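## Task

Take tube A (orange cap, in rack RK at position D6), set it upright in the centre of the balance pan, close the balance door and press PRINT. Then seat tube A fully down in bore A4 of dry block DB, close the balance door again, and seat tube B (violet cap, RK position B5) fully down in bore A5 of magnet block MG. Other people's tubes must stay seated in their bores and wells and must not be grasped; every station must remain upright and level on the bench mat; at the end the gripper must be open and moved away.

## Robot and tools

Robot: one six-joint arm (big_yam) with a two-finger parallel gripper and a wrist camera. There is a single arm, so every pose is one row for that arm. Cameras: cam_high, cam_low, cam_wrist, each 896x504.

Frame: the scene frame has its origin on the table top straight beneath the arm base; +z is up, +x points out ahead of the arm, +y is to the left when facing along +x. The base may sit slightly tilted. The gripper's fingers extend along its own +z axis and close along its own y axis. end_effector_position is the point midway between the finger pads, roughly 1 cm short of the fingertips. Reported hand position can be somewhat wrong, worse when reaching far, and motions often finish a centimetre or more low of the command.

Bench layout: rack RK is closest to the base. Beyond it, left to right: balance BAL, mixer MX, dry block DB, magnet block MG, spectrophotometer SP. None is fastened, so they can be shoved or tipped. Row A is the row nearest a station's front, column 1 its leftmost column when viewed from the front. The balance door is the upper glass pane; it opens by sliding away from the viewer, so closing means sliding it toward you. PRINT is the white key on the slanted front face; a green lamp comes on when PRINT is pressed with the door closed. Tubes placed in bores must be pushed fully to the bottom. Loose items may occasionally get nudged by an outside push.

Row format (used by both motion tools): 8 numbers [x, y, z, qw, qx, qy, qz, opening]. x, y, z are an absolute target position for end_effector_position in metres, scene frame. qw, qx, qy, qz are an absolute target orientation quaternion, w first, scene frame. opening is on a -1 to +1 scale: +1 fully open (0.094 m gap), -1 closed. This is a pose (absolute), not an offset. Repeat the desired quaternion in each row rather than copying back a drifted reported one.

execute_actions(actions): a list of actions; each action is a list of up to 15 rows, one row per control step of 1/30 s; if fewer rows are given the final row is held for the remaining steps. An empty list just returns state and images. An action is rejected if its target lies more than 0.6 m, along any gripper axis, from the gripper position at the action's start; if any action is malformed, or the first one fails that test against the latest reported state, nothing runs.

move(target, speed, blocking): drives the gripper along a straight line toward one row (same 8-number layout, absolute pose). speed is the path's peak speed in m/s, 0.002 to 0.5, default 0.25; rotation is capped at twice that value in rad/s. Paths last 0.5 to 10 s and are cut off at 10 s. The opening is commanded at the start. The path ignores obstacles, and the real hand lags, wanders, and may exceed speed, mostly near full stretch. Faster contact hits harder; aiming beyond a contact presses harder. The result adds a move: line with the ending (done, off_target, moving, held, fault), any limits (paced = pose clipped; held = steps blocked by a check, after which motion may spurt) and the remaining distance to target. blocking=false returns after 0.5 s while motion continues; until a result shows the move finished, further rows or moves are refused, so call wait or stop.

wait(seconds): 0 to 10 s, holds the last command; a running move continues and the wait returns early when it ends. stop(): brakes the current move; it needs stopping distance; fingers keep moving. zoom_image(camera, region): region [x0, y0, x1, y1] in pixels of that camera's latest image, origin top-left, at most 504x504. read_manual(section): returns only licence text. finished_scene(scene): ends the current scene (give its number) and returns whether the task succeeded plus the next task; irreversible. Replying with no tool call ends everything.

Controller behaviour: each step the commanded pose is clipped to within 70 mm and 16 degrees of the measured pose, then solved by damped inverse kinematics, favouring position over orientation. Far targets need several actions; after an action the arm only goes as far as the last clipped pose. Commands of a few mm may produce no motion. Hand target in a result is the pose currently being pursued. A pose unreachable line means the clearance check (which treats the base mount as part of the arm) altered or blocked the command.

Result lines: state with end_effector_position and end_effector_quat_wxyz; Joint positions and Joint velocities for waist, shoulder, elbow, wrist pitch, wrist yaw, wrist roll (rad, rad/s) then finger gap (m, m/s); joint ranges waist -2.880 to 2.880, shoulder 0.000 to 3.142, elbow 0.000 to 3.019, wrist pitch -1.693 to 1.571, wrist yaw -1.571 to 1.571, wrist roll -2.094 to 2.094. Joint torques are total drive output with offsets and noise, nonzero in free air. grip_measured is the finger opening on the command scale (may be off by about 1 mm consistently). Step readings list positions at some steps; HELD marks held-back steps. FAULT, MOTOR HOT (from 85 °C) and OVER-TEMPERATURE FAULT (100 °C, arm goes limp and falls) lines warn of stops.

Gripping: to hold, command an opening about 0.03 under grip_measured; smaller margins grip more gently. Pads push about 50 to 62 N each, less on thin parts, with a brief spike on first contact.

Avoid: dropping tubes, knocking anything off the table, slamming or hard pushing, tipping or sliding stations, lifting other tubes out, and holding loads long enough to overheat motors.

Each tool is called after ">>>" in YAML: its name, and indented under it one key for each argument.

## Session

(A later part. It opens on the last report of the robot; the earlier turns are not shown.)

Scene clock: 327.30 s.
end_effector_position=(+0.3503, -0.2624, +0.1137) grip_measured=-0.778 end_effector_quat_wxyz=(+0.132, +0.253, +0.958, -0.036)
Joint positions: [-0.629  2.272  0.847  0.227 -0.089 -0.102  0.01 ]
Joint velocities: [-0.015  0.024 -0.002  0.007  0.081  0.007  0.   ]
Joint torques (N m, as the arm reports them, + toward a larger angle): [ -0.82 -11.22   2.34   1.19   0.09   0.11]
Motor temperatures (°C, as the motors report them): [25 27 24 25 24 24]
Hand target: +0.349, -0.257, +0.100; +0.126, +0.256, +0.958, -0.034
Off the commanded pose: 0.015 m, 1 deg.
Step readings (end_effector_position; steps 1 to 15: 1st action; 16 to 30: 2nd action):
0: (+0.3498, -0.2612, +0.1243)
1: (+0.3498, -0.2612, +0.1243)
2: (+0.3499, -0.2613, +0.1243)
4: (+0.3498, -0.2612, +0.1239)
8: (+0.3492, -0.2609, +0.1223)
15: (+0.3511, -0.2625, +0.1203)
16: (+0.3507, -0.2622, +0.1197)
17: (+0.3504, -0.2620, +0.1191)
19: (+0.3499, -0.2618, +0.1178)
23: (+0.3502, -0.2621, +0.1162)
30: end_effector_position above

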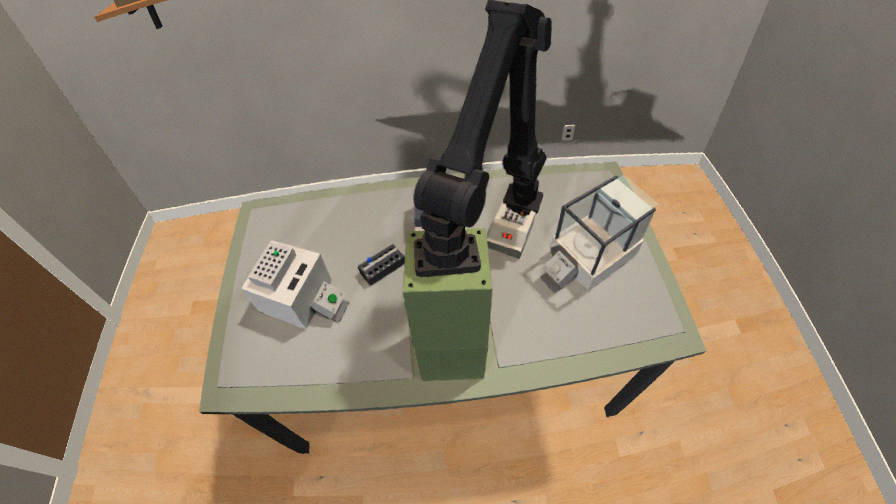

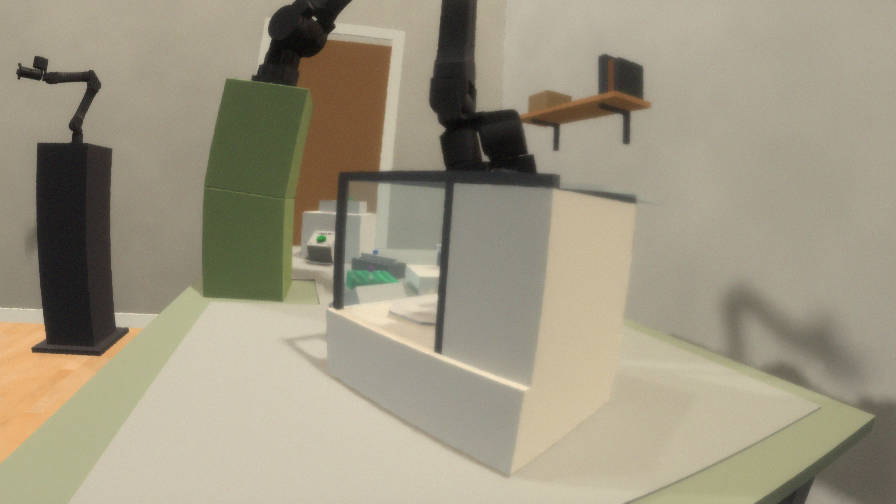

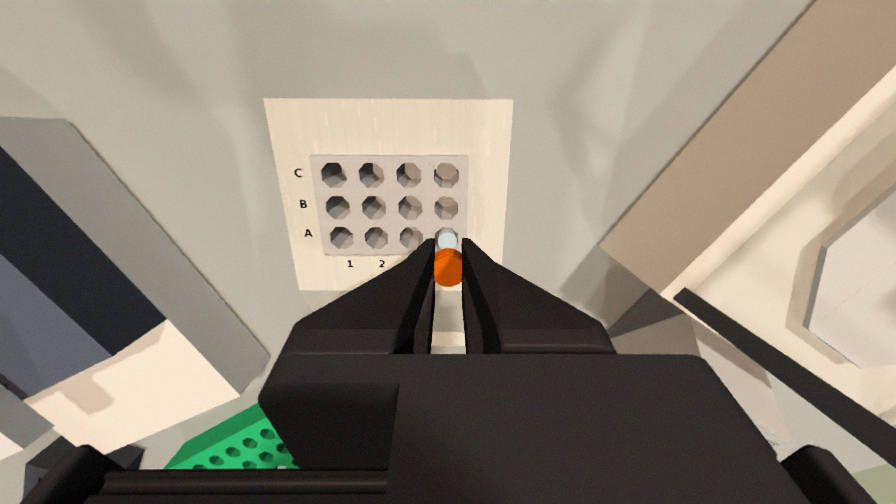

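>>> execute_actions:
  actions:
    - [[0.3485,-0.2567,0.099,0.126,0.2566,0.9576,-0.0338,-0.795],[0.3485,-0.2567,0.098,0.126,0.2566,0.9576,-0.0338,-0.795],[0.3485,-0.2567,0.097,0.126,0.2566,0.9576,-0.0338,-0.795],[0.3485,-0.2567,0.096,0.126,0.2566,0.9576,-0.0338,-0.795],[0.3485,-0.2567,0.095,0.126,0.2566,0.9576,-0.0338,-0.795],[0.3485,-0.2567,0.094,0.126,0.2566,0.9576,-0.0338,-0.795],[0.3485,-0.2567,0.093,0.126,0.2566,0.9576,-0.0338,-0.795],[0.3485,-0.2567,0.092,0.126,0.2566,0.9576,-0.0338,-0.795],[0.3483,-0.2562,0.091,0.126,0.2566,0.9576,-0.0338,-0.795],[0.3483,-0.2562,0.090,0.126,0.2566,0.9576,-0.0338,-0.795],[0.3483,-0.2562,0.089,0.126,0.2566,0.9576,-0.0338,-0.795],[0.3483,-0.2562,0.088,0.126,0.2566,0.9576,-0.0338,-0.795],[0.3483,-0.2562,0.087,0.126,0.2566,0.9576,-0.0338,-0.795],[0.3483,-0.2562,0.086,0.126,0.2566,0.9576,-0.0338,-0.795],[0.3483,-0.2562,0.085,0.126,0.2566,0.9576,-0.0338,-0.795]]
    - [[0.3483,-0.2562,0.084,0.126,0.2566,0.9576,-0.0338,-0.795],[0.3483,-0.2562,0.083,0.126,0.2566,0.9576,-0.0338,-0.795],[0.3483,-0.2562,0.082,0.126,0.2566,0.9576,-0.0338,-0.795],[0.3483,-0.2562,0.081,0.126,0.2566,0.9576,-0.0338,-0.795],[0.3483,-0.2562,0.0803,0.126,0.2566,0.9576,-0.0338,-0.795],[0.3483,-0.2562,0.0796,0.126,0.2566,0.9576,-0.0338,-0.795],[0.3483,-0.2562,0.079,0.126,0.2566,0.9576,-0.0338,-0.795],[0.3483,-0.2562,0.0784,0.126,0.2566,0.9576,-0.0338,-0.795],[0.3483,-0.2562,0.0778,0.126,0.2566,0.9576,-0.0338,-0.795],[0.3483,-0.2562,0.0772,0.126,0.2566,0.9576,-0.0338,-0.795],[0.3483,-0.2562,0.0766,0.126,0.2566,0.9576,-0.0338,-0.795],[0.3483,-0.2562,0.076,0.126,0.2566,0.9576,-0.0338,-0.795],[0.3483,-0.2562,0.0754,0.126,0.2566,0.9576,-0.0338,-0.795],[0.3483,-0.2562,0.0748,0.126,0.2566,0.9576,-0.0338,-0.795],[0.3483,-0.2562,0.0742,0.126,0.2566,0.9576,-0.0338,-0.795]]
    - [[0.3483,-0.2562,0.0736,0.126,0.2566,0.9576,-0.0338,-0.795],[0.3483,-0.2562,0.073,0.126,0.2566,0.9576,-0.0338,-0.795],[0.3483,-0.2562,0.0724,0.126,0.2566,0.9576,-0.0338,-0.795],[0.3483,-0.2562,0.0718,0.126,0.2566,0.9576,-0.0338,-0.795],[0.3483,-0.2562,0.0712,0.126,0.2566,0.9576,-0.0338,-0.795],[0.3483,-0.2562,0.0706,0.126,0.2566,0.9576,-0.0338,-0.795],[0.3483,-0.2562,0.070,0.126,0.2566,0.9576,-0.0338,-0.795],[0.3483,-0.2562,0.069,0.126,0.2566,0.9576,-0.0338,-0.795],[0.3483,-0.2562,0.068,0.126,0.2566,0.9576,-0.0338,-0.795]]

Scene clock: 355.73 s.
end_effector_position=(+0.3519, -0.2628, +0.0922) grip_measured=-0.778 end_effector_quat_wxyz=(+0.135, +0.253, +0.957, -0.037)
Joint positions: [-0.624  2.338  0.878  0.27  -0.088 -0.096  0.01 ]
Joint velocities: [ 0.005 -0.015 -0.002  0.002  0.022  0.022  0.002]
Joint torques (N m, as the arm reports them, + toward a larger angle): [-0.75 -9.65  3.17  1.6   0.13  0.1 ]
Motor temperatures (°C, as the motors report them): [25 27 23 25 24 24]
Hand target: +0.347, -0.256, +0.069; +0.126, +0.257, +0.958, -0.034
Off the commanded pose: 0.025 m, 1 deg.
Step readings (end_effector_position; steps 1 to 15: 1st action; 16 to 30: 2nd action; 31 to 45: 3rd action):
0: (+0.3502, -0.2624, +0.1127)
1: (+0.3501, -0.2623, +0.1125)
2: (+0.3503, -0.2623, +0.1124)
4: (+0.3503, -0.2623, +0.1118)
8: (+0.3506, -0.2624, +0.1077)
15: (+0.3505, -0.2622, +0.1000)
16: (+0.3507, -0.2621, +0.0991)
17: (+0.3506, -0.2622, +0.0980)
19: (+0.3508, -0.2622, +0.0961)
23: (+0.3509, -0.2621, +0.0927)
30: (+0.3515, -0.2625, +0.0925)
31: (+0.3516, -0.2625, +0.0925)
32: (+0.3516, -0.2625, +0.0924)
34: (+0.3516, -0.2626, +0.0923)
38: (+0.3517, -0.2626, +0.0921)
45: end_effector_position above

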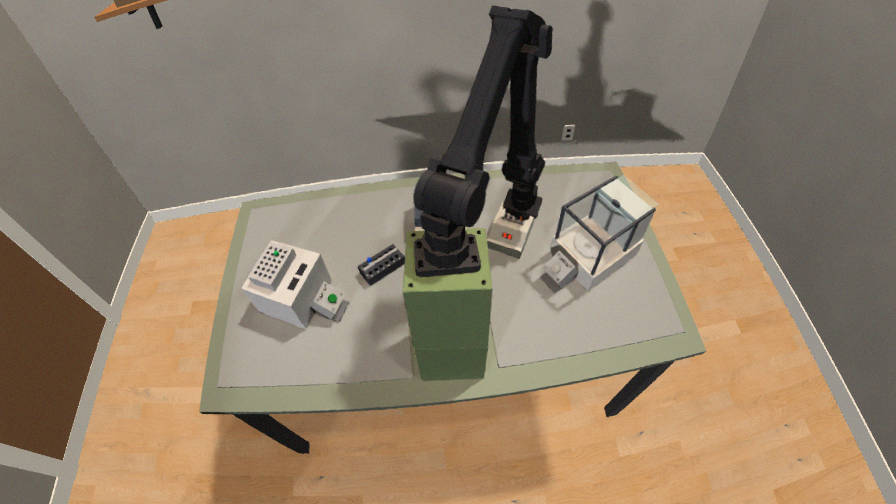

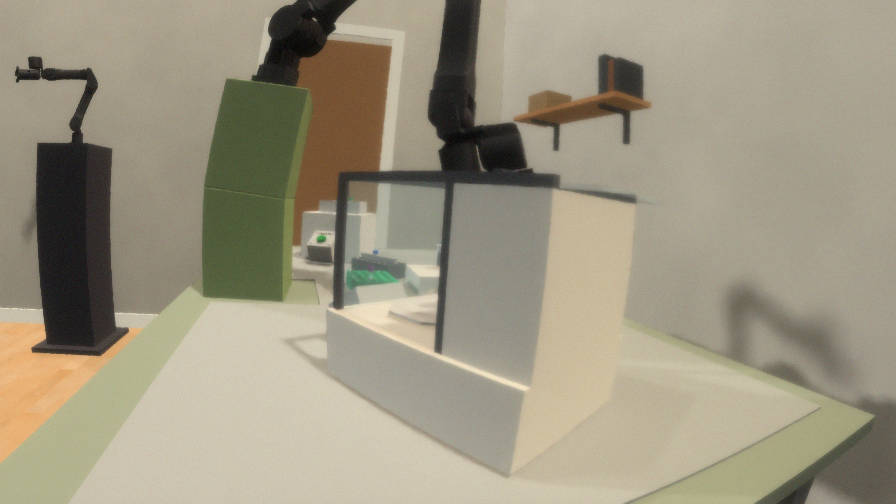

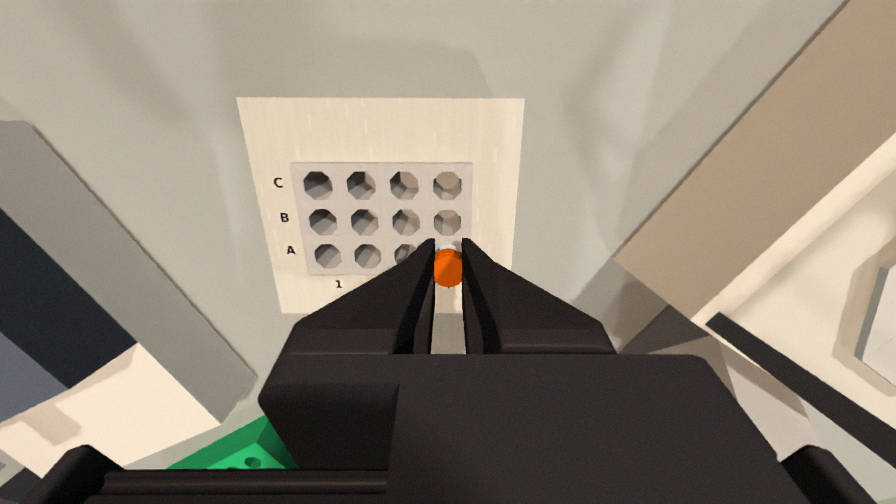

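>>> execute_actions:
  actions:
    - [[0.350,-0.260,0.08,0.126,0.2566,0.9576,-0.0338,-0.795],[0.351,-0.261,0.088,0.126,0.2566,0.9576,-0.0338,-0.795],[0.351,-0.261,0.088,0.126,0.2566,0.9576,-0.0338,-0.75],[0.351,-0.261,0.088,0.126,0.2566,0.9576,-0.0338,-0.5],[0.351,-0.261,0.088,0.126,0.2566,0.9576,-0.0338,-0.5],[0.351,-0.261,0.092,0.126,0.2566,0.9576,-0.0338,-0.5],[0.351,-0.261,0.096,0.126,0.2566,0.9576,-0.0338,-0.5],[0.351,-0.261,0.10,0.126,0.2566,0.9576,-0.0338,-0.5],[0.351,-0.261,0.105,0.126,0.2566,0.9576,-0.0338,-0.5],[0.351,-0.261,0.11,0.126,0.2566,0.9576,-0.0338,-0.5],[0.351,-0.261,0.115,0.126,0.2566,0.9576,-0.0338,-0.5],[0.351,-0.261,0.12,0.126,0.2566,0.9576,-0.0338,-0.5],[0.351,-0.261,0.125,0.126,0.2566,0.9576,-0.0338,-0.5]]

>>> move:
  target: [0.335,-0.31,0.27,0.126,0.2566,0.9576,-0.0338,-0.05]

>>> move:
  target: [0.252,-0.514,0.258,0.1113,0.518,0.8453,-0.0682,-0.05]

>>> move:
  target: [0.257,-0.521,0.220,0.1113,0.518,0.8453,-0.0682,-0.05]
  speed: 0.06

Scene clock: 366.50 s.
end_effector_position=(+0.3425, -0.2546, +0.1097) grip_measured=-0.502 end_effector_quat_wxyz=(+0.116, +0.255, +0.959, -0.030)
Joint positions: [-0.624  2.277  0.842  0.203 -0.088 -0.096  0.023]
Joint velocities: [-0.005 -0.366 -0.11  -0.12   0.081 -0.022  0.   ]
Joint torques (N m, as the arm reports them, + toward a larger angle): [ -1.74 -15.02   1.4    0.48  -0.04  -0.03]
Motor temperatures (°C, as the motors report them): [25 27 23 25 24 24]
Hand target: +0.351, -0.261, +0.124; +0.126, +0.257, +0.958, -0.034
Off the commanded pose: 0.019 m, 1 deg.
Step readings (end_effector_position):
0: (+0.3519, -0.2628, +0.0922)
1: (+0.3518, -0.2627, +0.0921)
2: (+0.3514, -0.2624, +0.0921)
4: (+0.3511, -0.2622, +0.0922)
8: (+0.3492, -0.2609, +0.0916)
15: end_effector_position above

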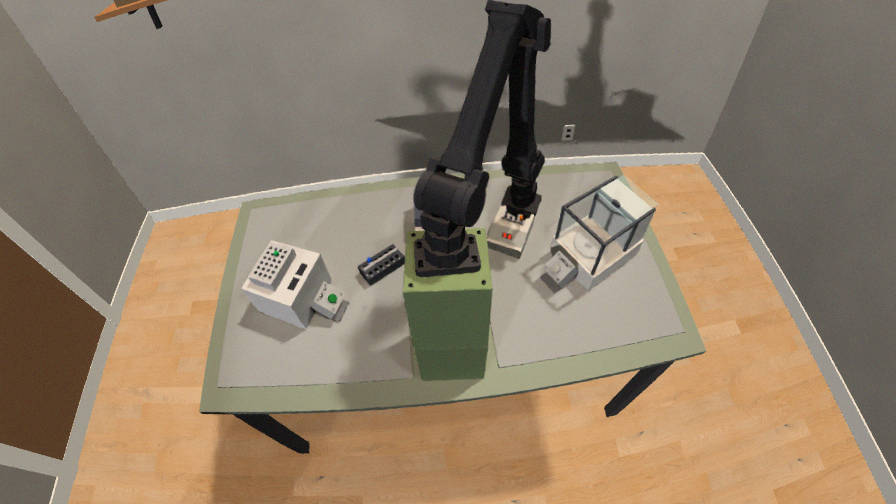

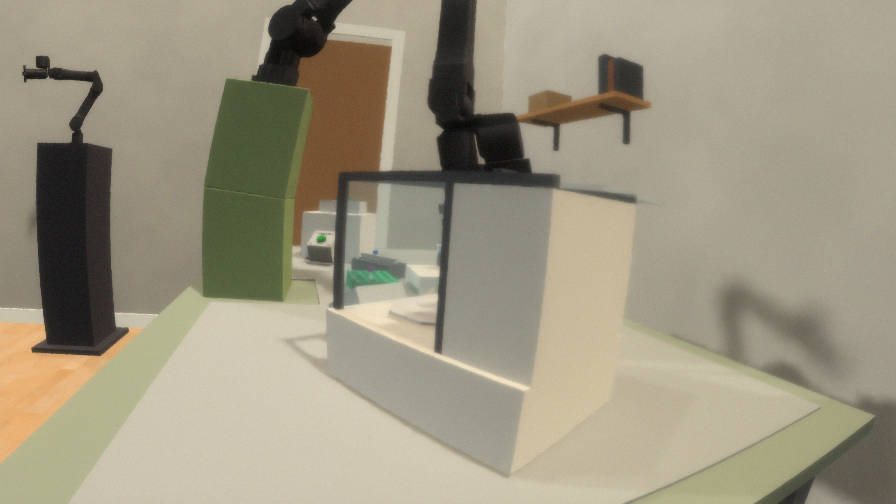

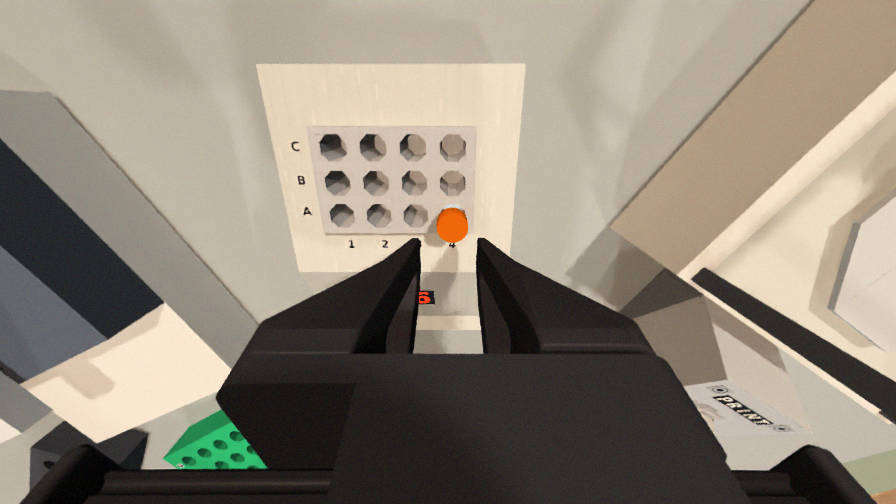

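Scene clock: 367.67 s.
end_effector_position=(+0.3338, -0.3082, +0.2707) grip_measured=-0.052 end_effector_quat_wxyz=(+0.127, +0.263, +0.956, -0.036)
Joint positions: [-0.766  1.821  0.794 -0.193 -0.132 -0.212  0.045]
Joint velocities: [-0.015  0.005 -0.002  0.007  0.022 -0.125  0.   ]
Joint torques (N m, as the arm reports them, + toward a larger angle): [ -1.86 -12.42   5.59   0.37  -0.2   -0.18]
Motor temperatures (°C, as the motors report them): [25 27 23 25 24 24]
Hand target: +0.333, -0.310, +0.271; +0.126, +0.256, +0.958, -0.035
Off the commanded pose: 0.002 m, 1 deg.
move: done

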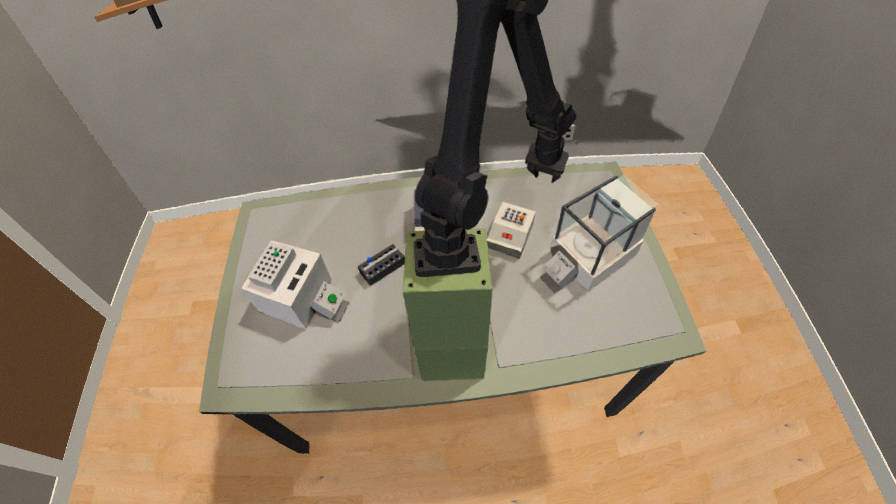

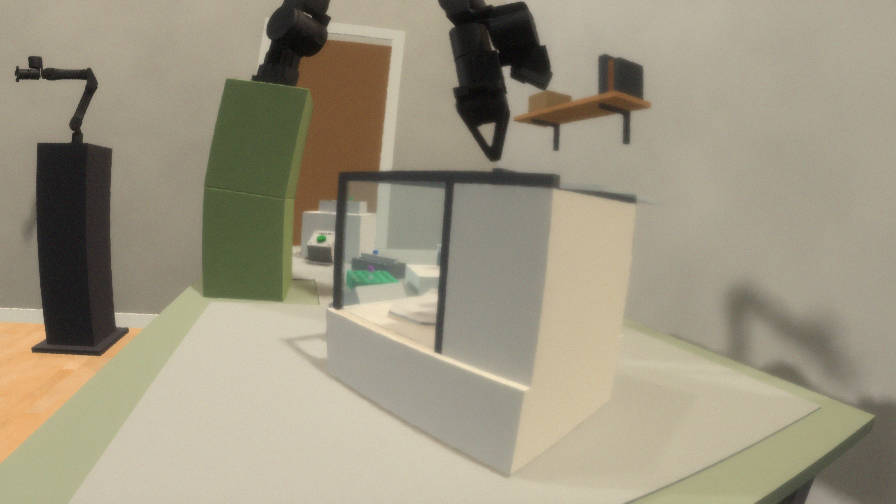

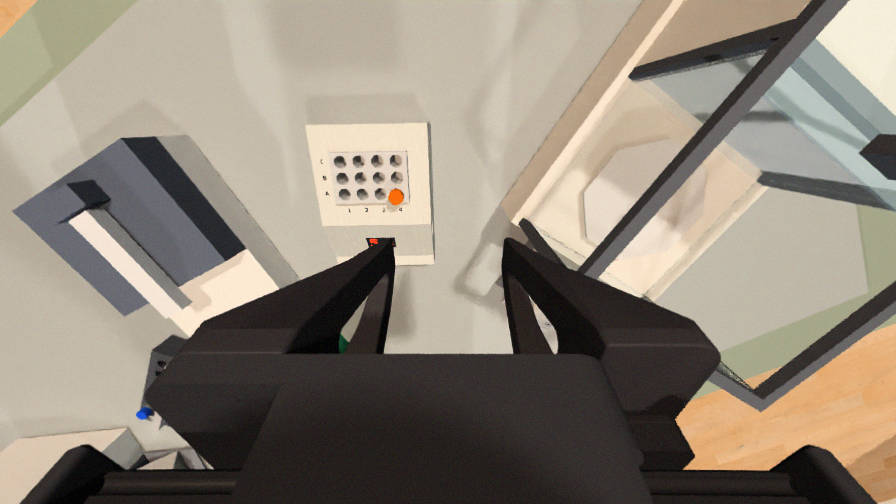

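Scene clock: 369.27 s.
end_effector_position=(+0.2481, -0.5096, +0.2708) grip_measured=-0.052 end_effector_quat_wxyz=(+0.117, +0.510, +0.849, -0.075)
Joint positions: [-1.117  2.021  1.141 -0.351 -0.102 -0.017  0.045]
Joint velocities: [-0.005  0.015  0.007 -0.012  0.022 -0.022 -0.001]
Joint torques (N m, as the arm reports them, + toward a larger angle): [ -2.27 -13.84   9.29   0.38   0.06   0.07]
Motor temperatures (°C, as the motors report them): [25 27 24 25 24 24]
Hand target: +0.250, -0.514, +0.259; +0.111, +0.518, +0.845, -0.070
Off the commanded pose: 0.014 m, 1 deg.
move: off_target

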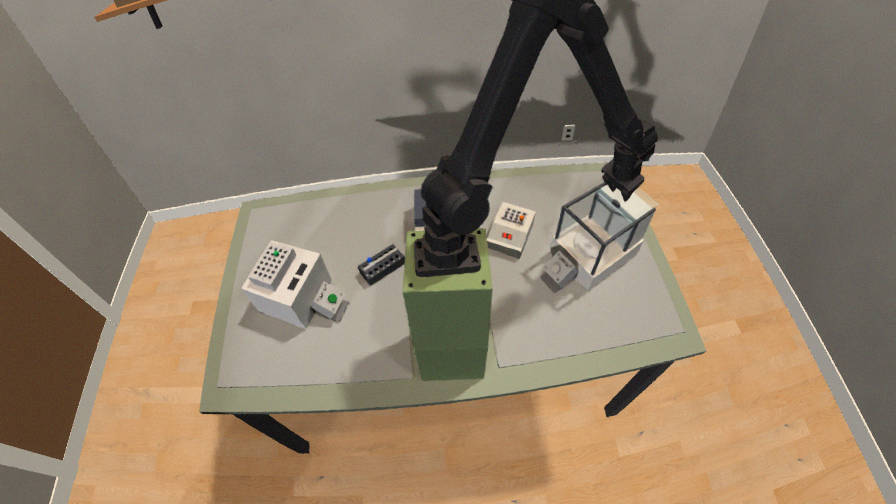

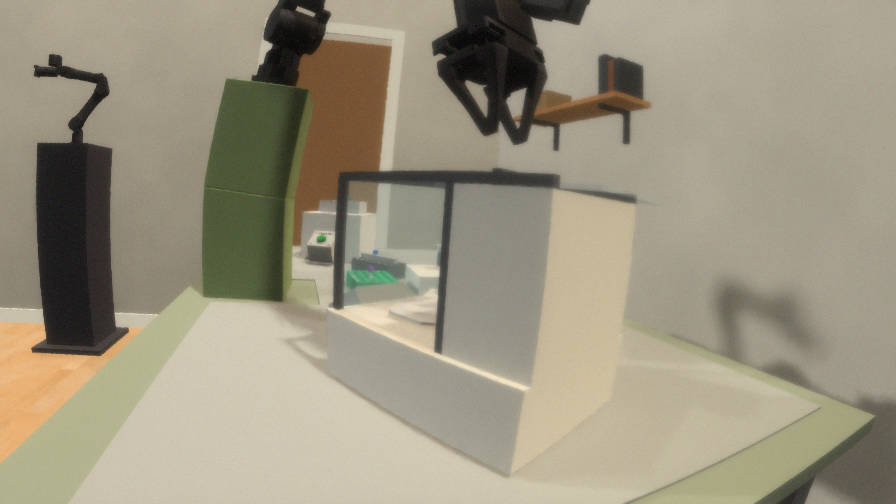

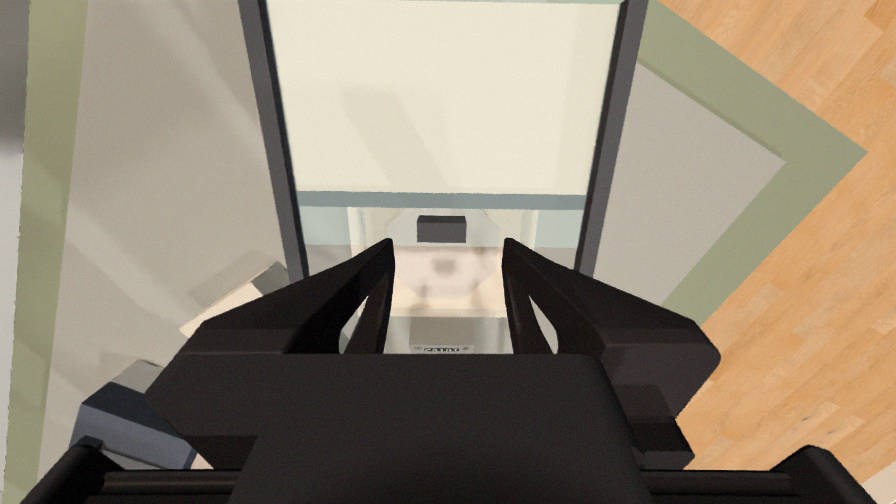

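Scene clock: 370.47 s.
end_effector_position=(+0.2469, -0.5138, +0.2311) grip_measured=-0.052 end_effector_quat_wxyz=(+0.108, +0.517, +0.847, -0.067)
Joint positions: [-1.115  2.119  1.179 -0.315 -0.102 -0.003  0.045]
Joint velocities: [ 0.005 -0.024 -0.002 -0.002 -0.022 -0.066 -0.001]
Joint torques (N m, as the arm reports them, + toward a larger angle): [ -1.49 -14.41   9.14   1.19   0.04   0.11]
Motor temperatures (°C, as the motors report them): [25 27 24 25 24 24]
Hand target: +0.257, -0.521, +0.221; +0.112, +0.518, +0.845, -0.068
Off the commanded pose: 0.017 m, 0 deg.
move: off_target

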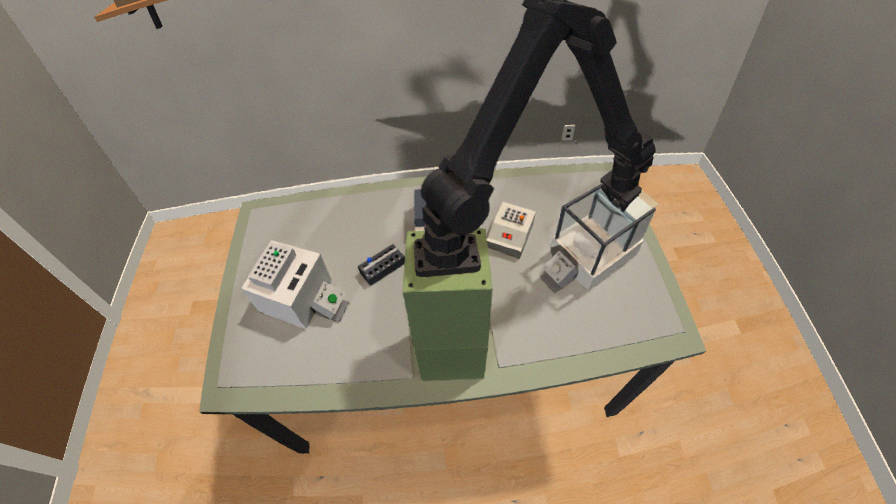

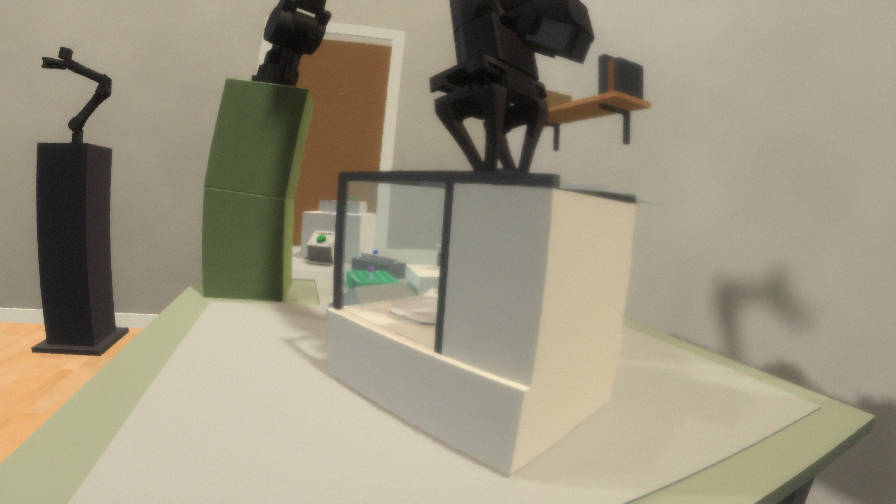

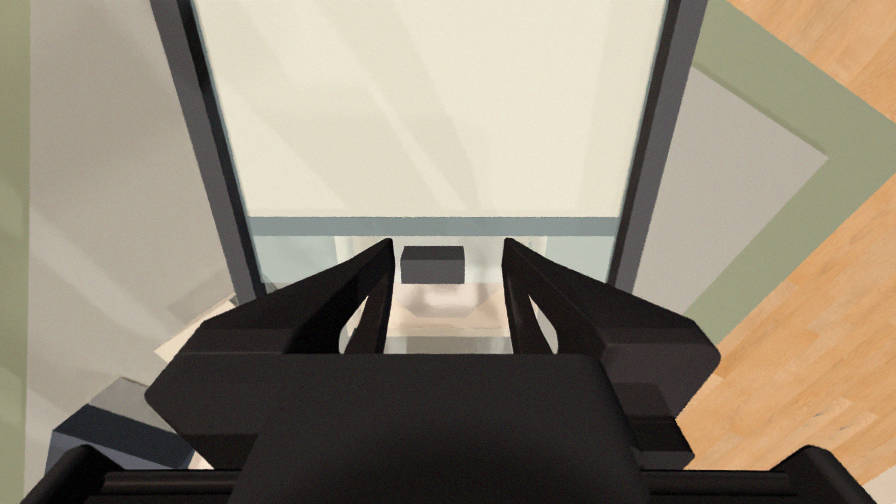

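>>> execute_actions:
  actions:
    - [[0.2573,-0.520,0.221,0.1113,0.518,0.8453,-0.0682,-0.05],[0.2576,-0.519,0.221,0.1113,0.518,0.8453,-0.0682,-0.05],[0.258,-0.518,0.222,0.1113,0.518,0.8453,-0.0682,-0.05],[0.2585,-0.517,0.222,0.1113,0.518,0.8453,-0.0682,-0.05],[0.259,-0.516,0.222,0.1113,0.518,0.8453,-0.0682,-0.05],[0.2595,-0.515,0.222,0.1113,0.518,0.8453,-0.0682,-0.05],[0.260,-0.5145,0.222,0.1113,0.518,0.8453,-0.0682,-0.05]]

Scene clock: 400.13 s.
end_effector_position=(+0.2537, -0.5116, +0.2307) grip_measured=-0.052 end_effector_quat_wxyz=(+0.110, +0.515, +0.847, -0.067)
Joint positions: [-1.103  2.119  1.179 -0.31  -0.101  0.007  0.045]
Joint velocities: [ 0.005  0.005  0.002 -0.007 -0.007  0.066 -0.001]
Joint torques (N m, as the arm reports them, + toward a larger angle): [ -1.58 -15.28   7.65   1.21   0.11   0.1 ]
Motor temperatures (°C, as the motors report them): [25 28 25 25 24 24]
Hand target: +0.260, -0.514, +0.222; +0.111, +0.518, +0.845, -0.068
Off the commanded pose: 0.011 m, 0 deg.
Step readings (end_effector_position):
0: (+0.2469, -0.5138, +0.2311)
1: (+0.2469, -0.5138, +0.2311)
2: (+0.2471, -0.5137, +0.2311)
4: (+0.2476, -0.5136, +0.2311)
8: (+0.2505, -0.5130, +0.2310)
15: end_effector_position above

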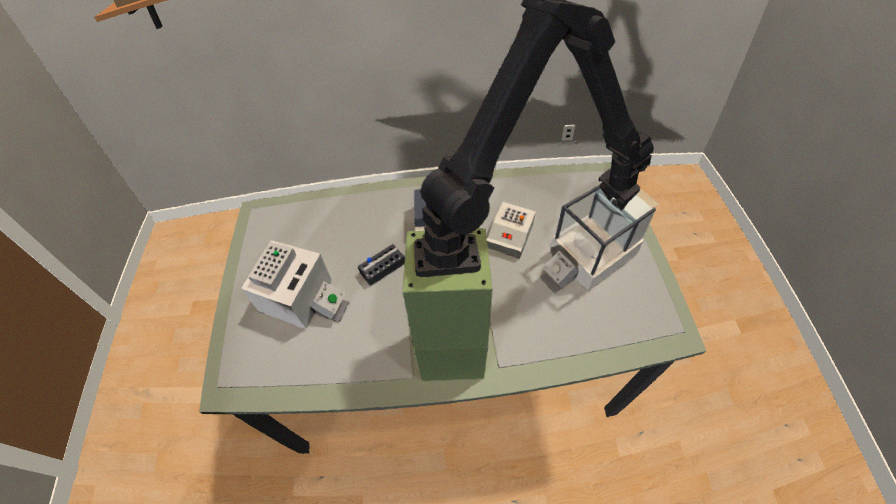

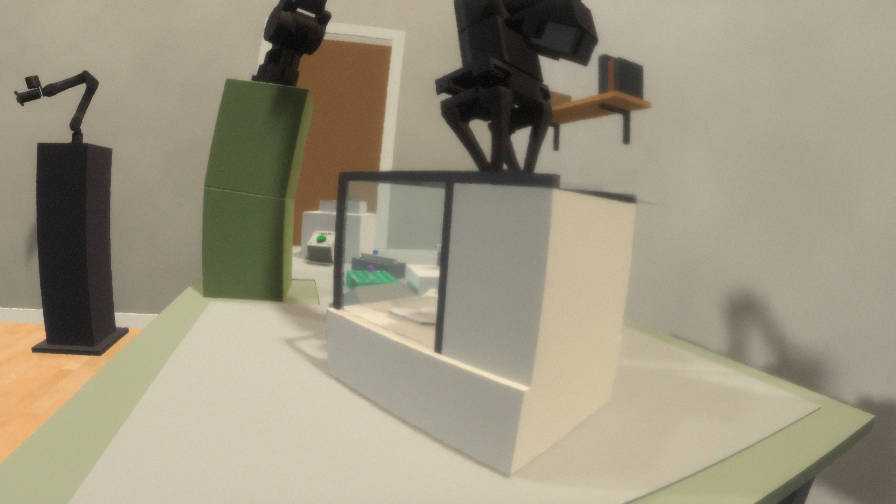

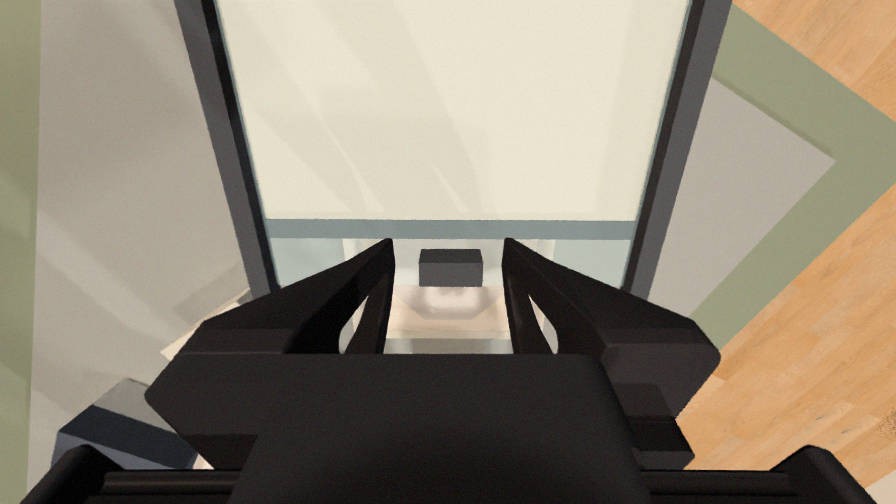

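Centred. Close.

>>> execute_actions:
  actions:
    - [[0.256,-0.514,0.222,0.1113,0.518,0.8453,-0.0682,-0.12],[0.256,-0.514,0.222,0.1113,0.518,0.8453,-0.0682,-0.2],[0.256,-0.514,0.222,0.1113,0.518,0.8453,-0.0682,-0.27],[0.256,-0.514,0.222,0.1113,0.518,0.8453,-0.0682,-0.33],[0.256,-0.514,0.222,0.1113,0.518,0.8453,-0.0682,-0.38],[0.256,-0.514,0.222,0.1113,0.518,0.8453,-0.0682,-0.42],[0.256,-0.514,0.222,0.1113,0.518,0.8453,-0.0682,-0.45],[0.256,-0.514,0.222,0.1113,0.518,0.8453,-0.0682,-0.47],[0.256,-0.514,0.222,0.1113,0.518,0.8453,-0.0682,-0.485],[0.256,-0.514,0.222,0.1113,0.518,0.8453,-0.0682,-0.495],[0.256,-0.514,0.222,0.1113,0.518,0.8453,-0.0682,-0.505],[0.256,-0.514,0.222,0.1113,0.518,0.8453,-0.0682,-0.515],[0.256,-0.514,0.222,0.1113,0.518,0.8453,-0.0682,-0.525],[0.256,-0.514,0.222,0.1113,0.518,0.8453,-0.0682,-0.535]]

>>> move:
  target: [0.1917,-0.392,0.236,0.1113,0.518,0.8453,-0.0682,-0.535]
  speed: 0.06

Scene clock: 413.67 s.
end_effector_position=(+0.2536, -0.5128, +0.2310) grip_measured=-0.511 end_effector_quat_wxyz=(+0.111, +0.516, +0.847, -0.070)
Joint positions: [-1.103  2.119  1.179 -0.306 -0.097  0.008  0.023]
Joint velocities: [ 0.005 -0.024 -0.017 -0.002 -0.022 -0.022  0.001]
Joint torques (N m, as the arm reports them, + toward a larger angle): [ -2.13 -15.34   7.03   1.22  -0.07   0.04]
Motor temperatures (°C, as the motors report them): [25 28 25 25 24 24]
Hand target: +0.256, -0.514, +0.222; +0.111, +0.518, +0.845, -0.068
Off the commanded pose: 0.009 m, 0 deg.
Step readings (end_effector_position):
0: (+0.2537, -0.5116, +0.2307)
1: (+0.2538, -0.5118, +0.2308)
2: (+0.2539, -0.5120, +0.2309)
4: (+0.2541, -0.5123, +0.2310)
8: (+0.2539, -0.5125, +0.2310)
15: end_effector_position above

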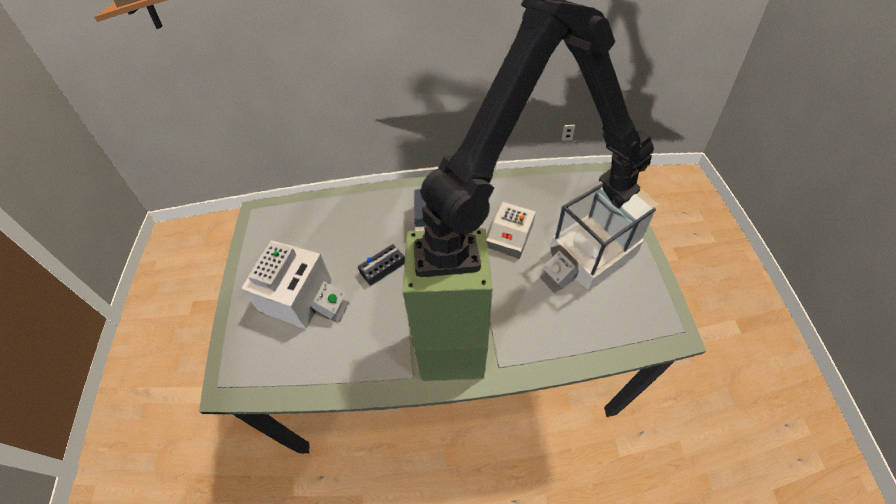

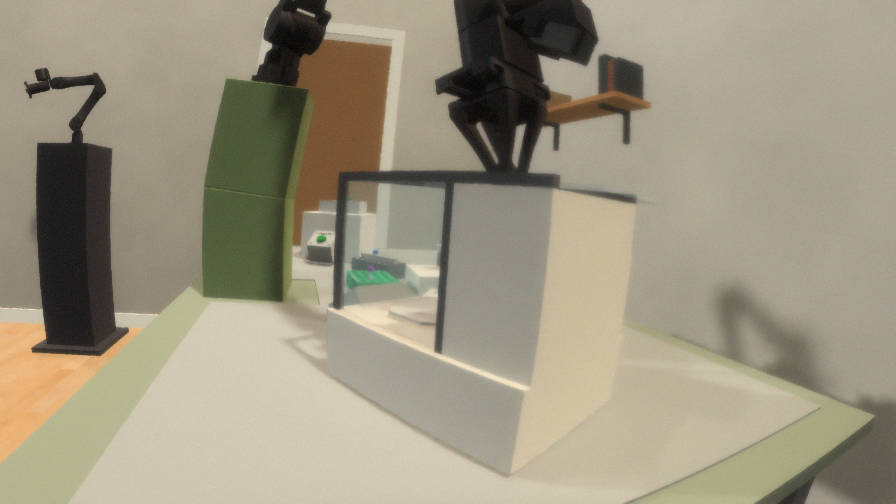

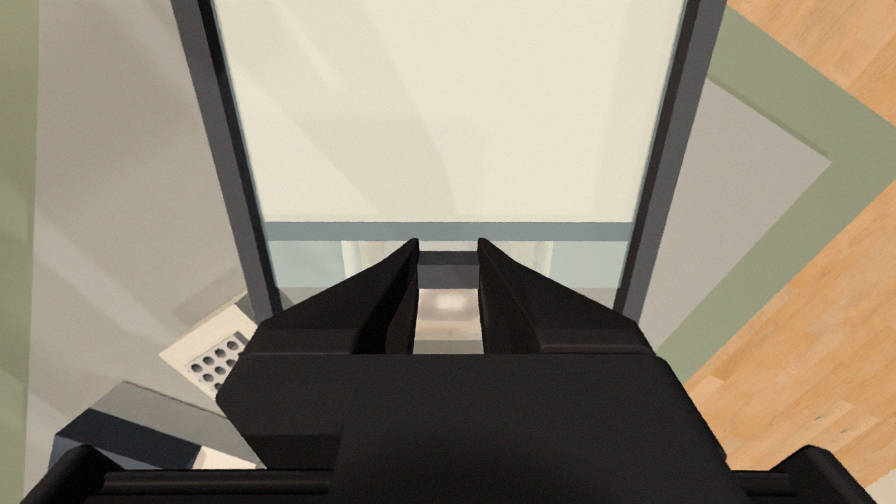

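Scene clock: 416.17 s.
end_effector_position=(+0.1986, -0.4034, +0.2275) grip_measured=-0.511 end_effector_quat_wxyz=(+0.116, +0.515, +0.846, -0.073)
Joint positions: [-1.104  1.976  0.791 -0.048 -0.097  0.008  0.023]
Joint velocities: [ 0.015 -0.015 -0.002 -0.017 -0.11  -0.007 -0.001]
Joint torques (N m, as the arm reports them, + toward a larger angle): [ -2.36 -15.61   1.27   0.13  -0.18  -0.05]
Motor temperatures (°C, as the motors report them): [25 28 25 25 24 24]
Hand target: +0.192, -0.392, +0.234; +0.111, +0.518, +0.845, -0.068
Off the commanded pose: 0.016 m, 1 deg.
move: off_target

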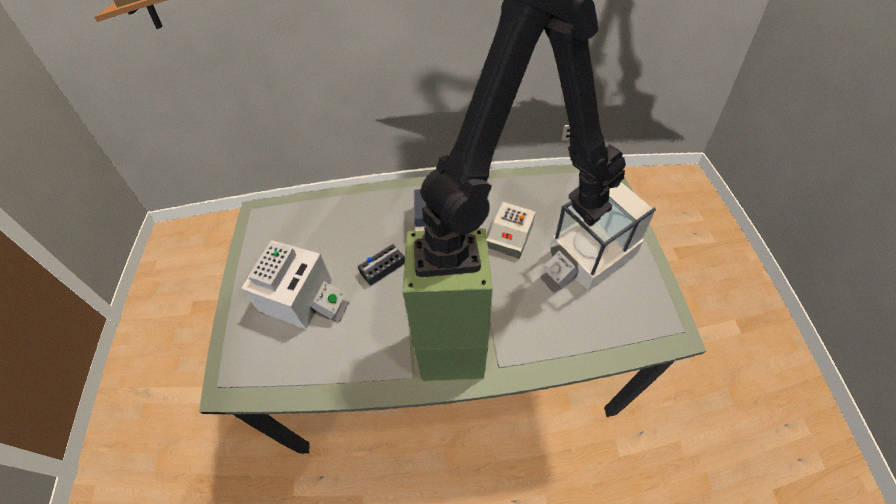

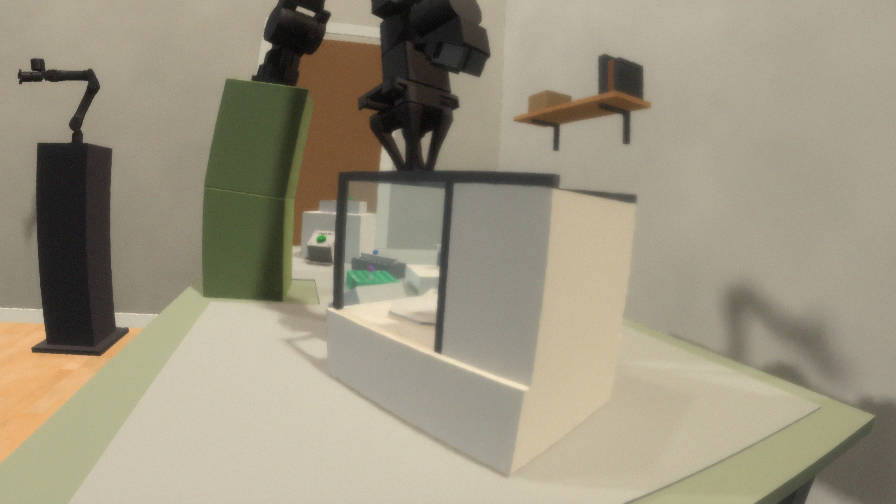

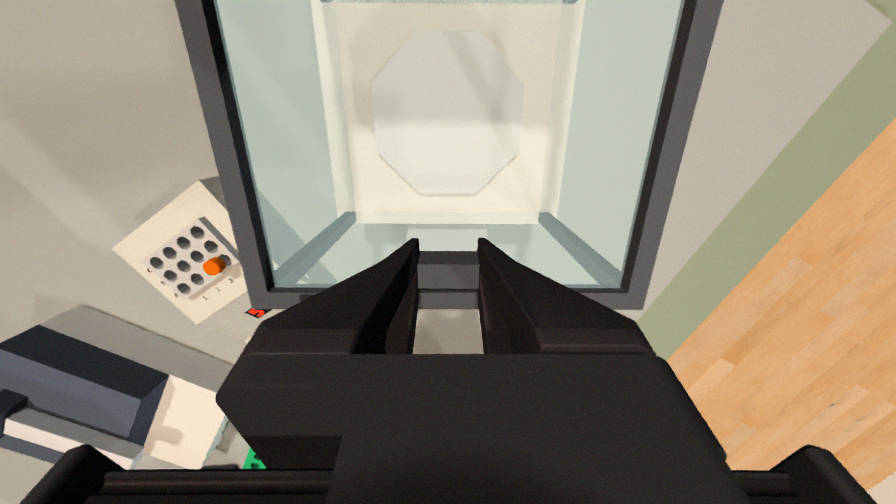

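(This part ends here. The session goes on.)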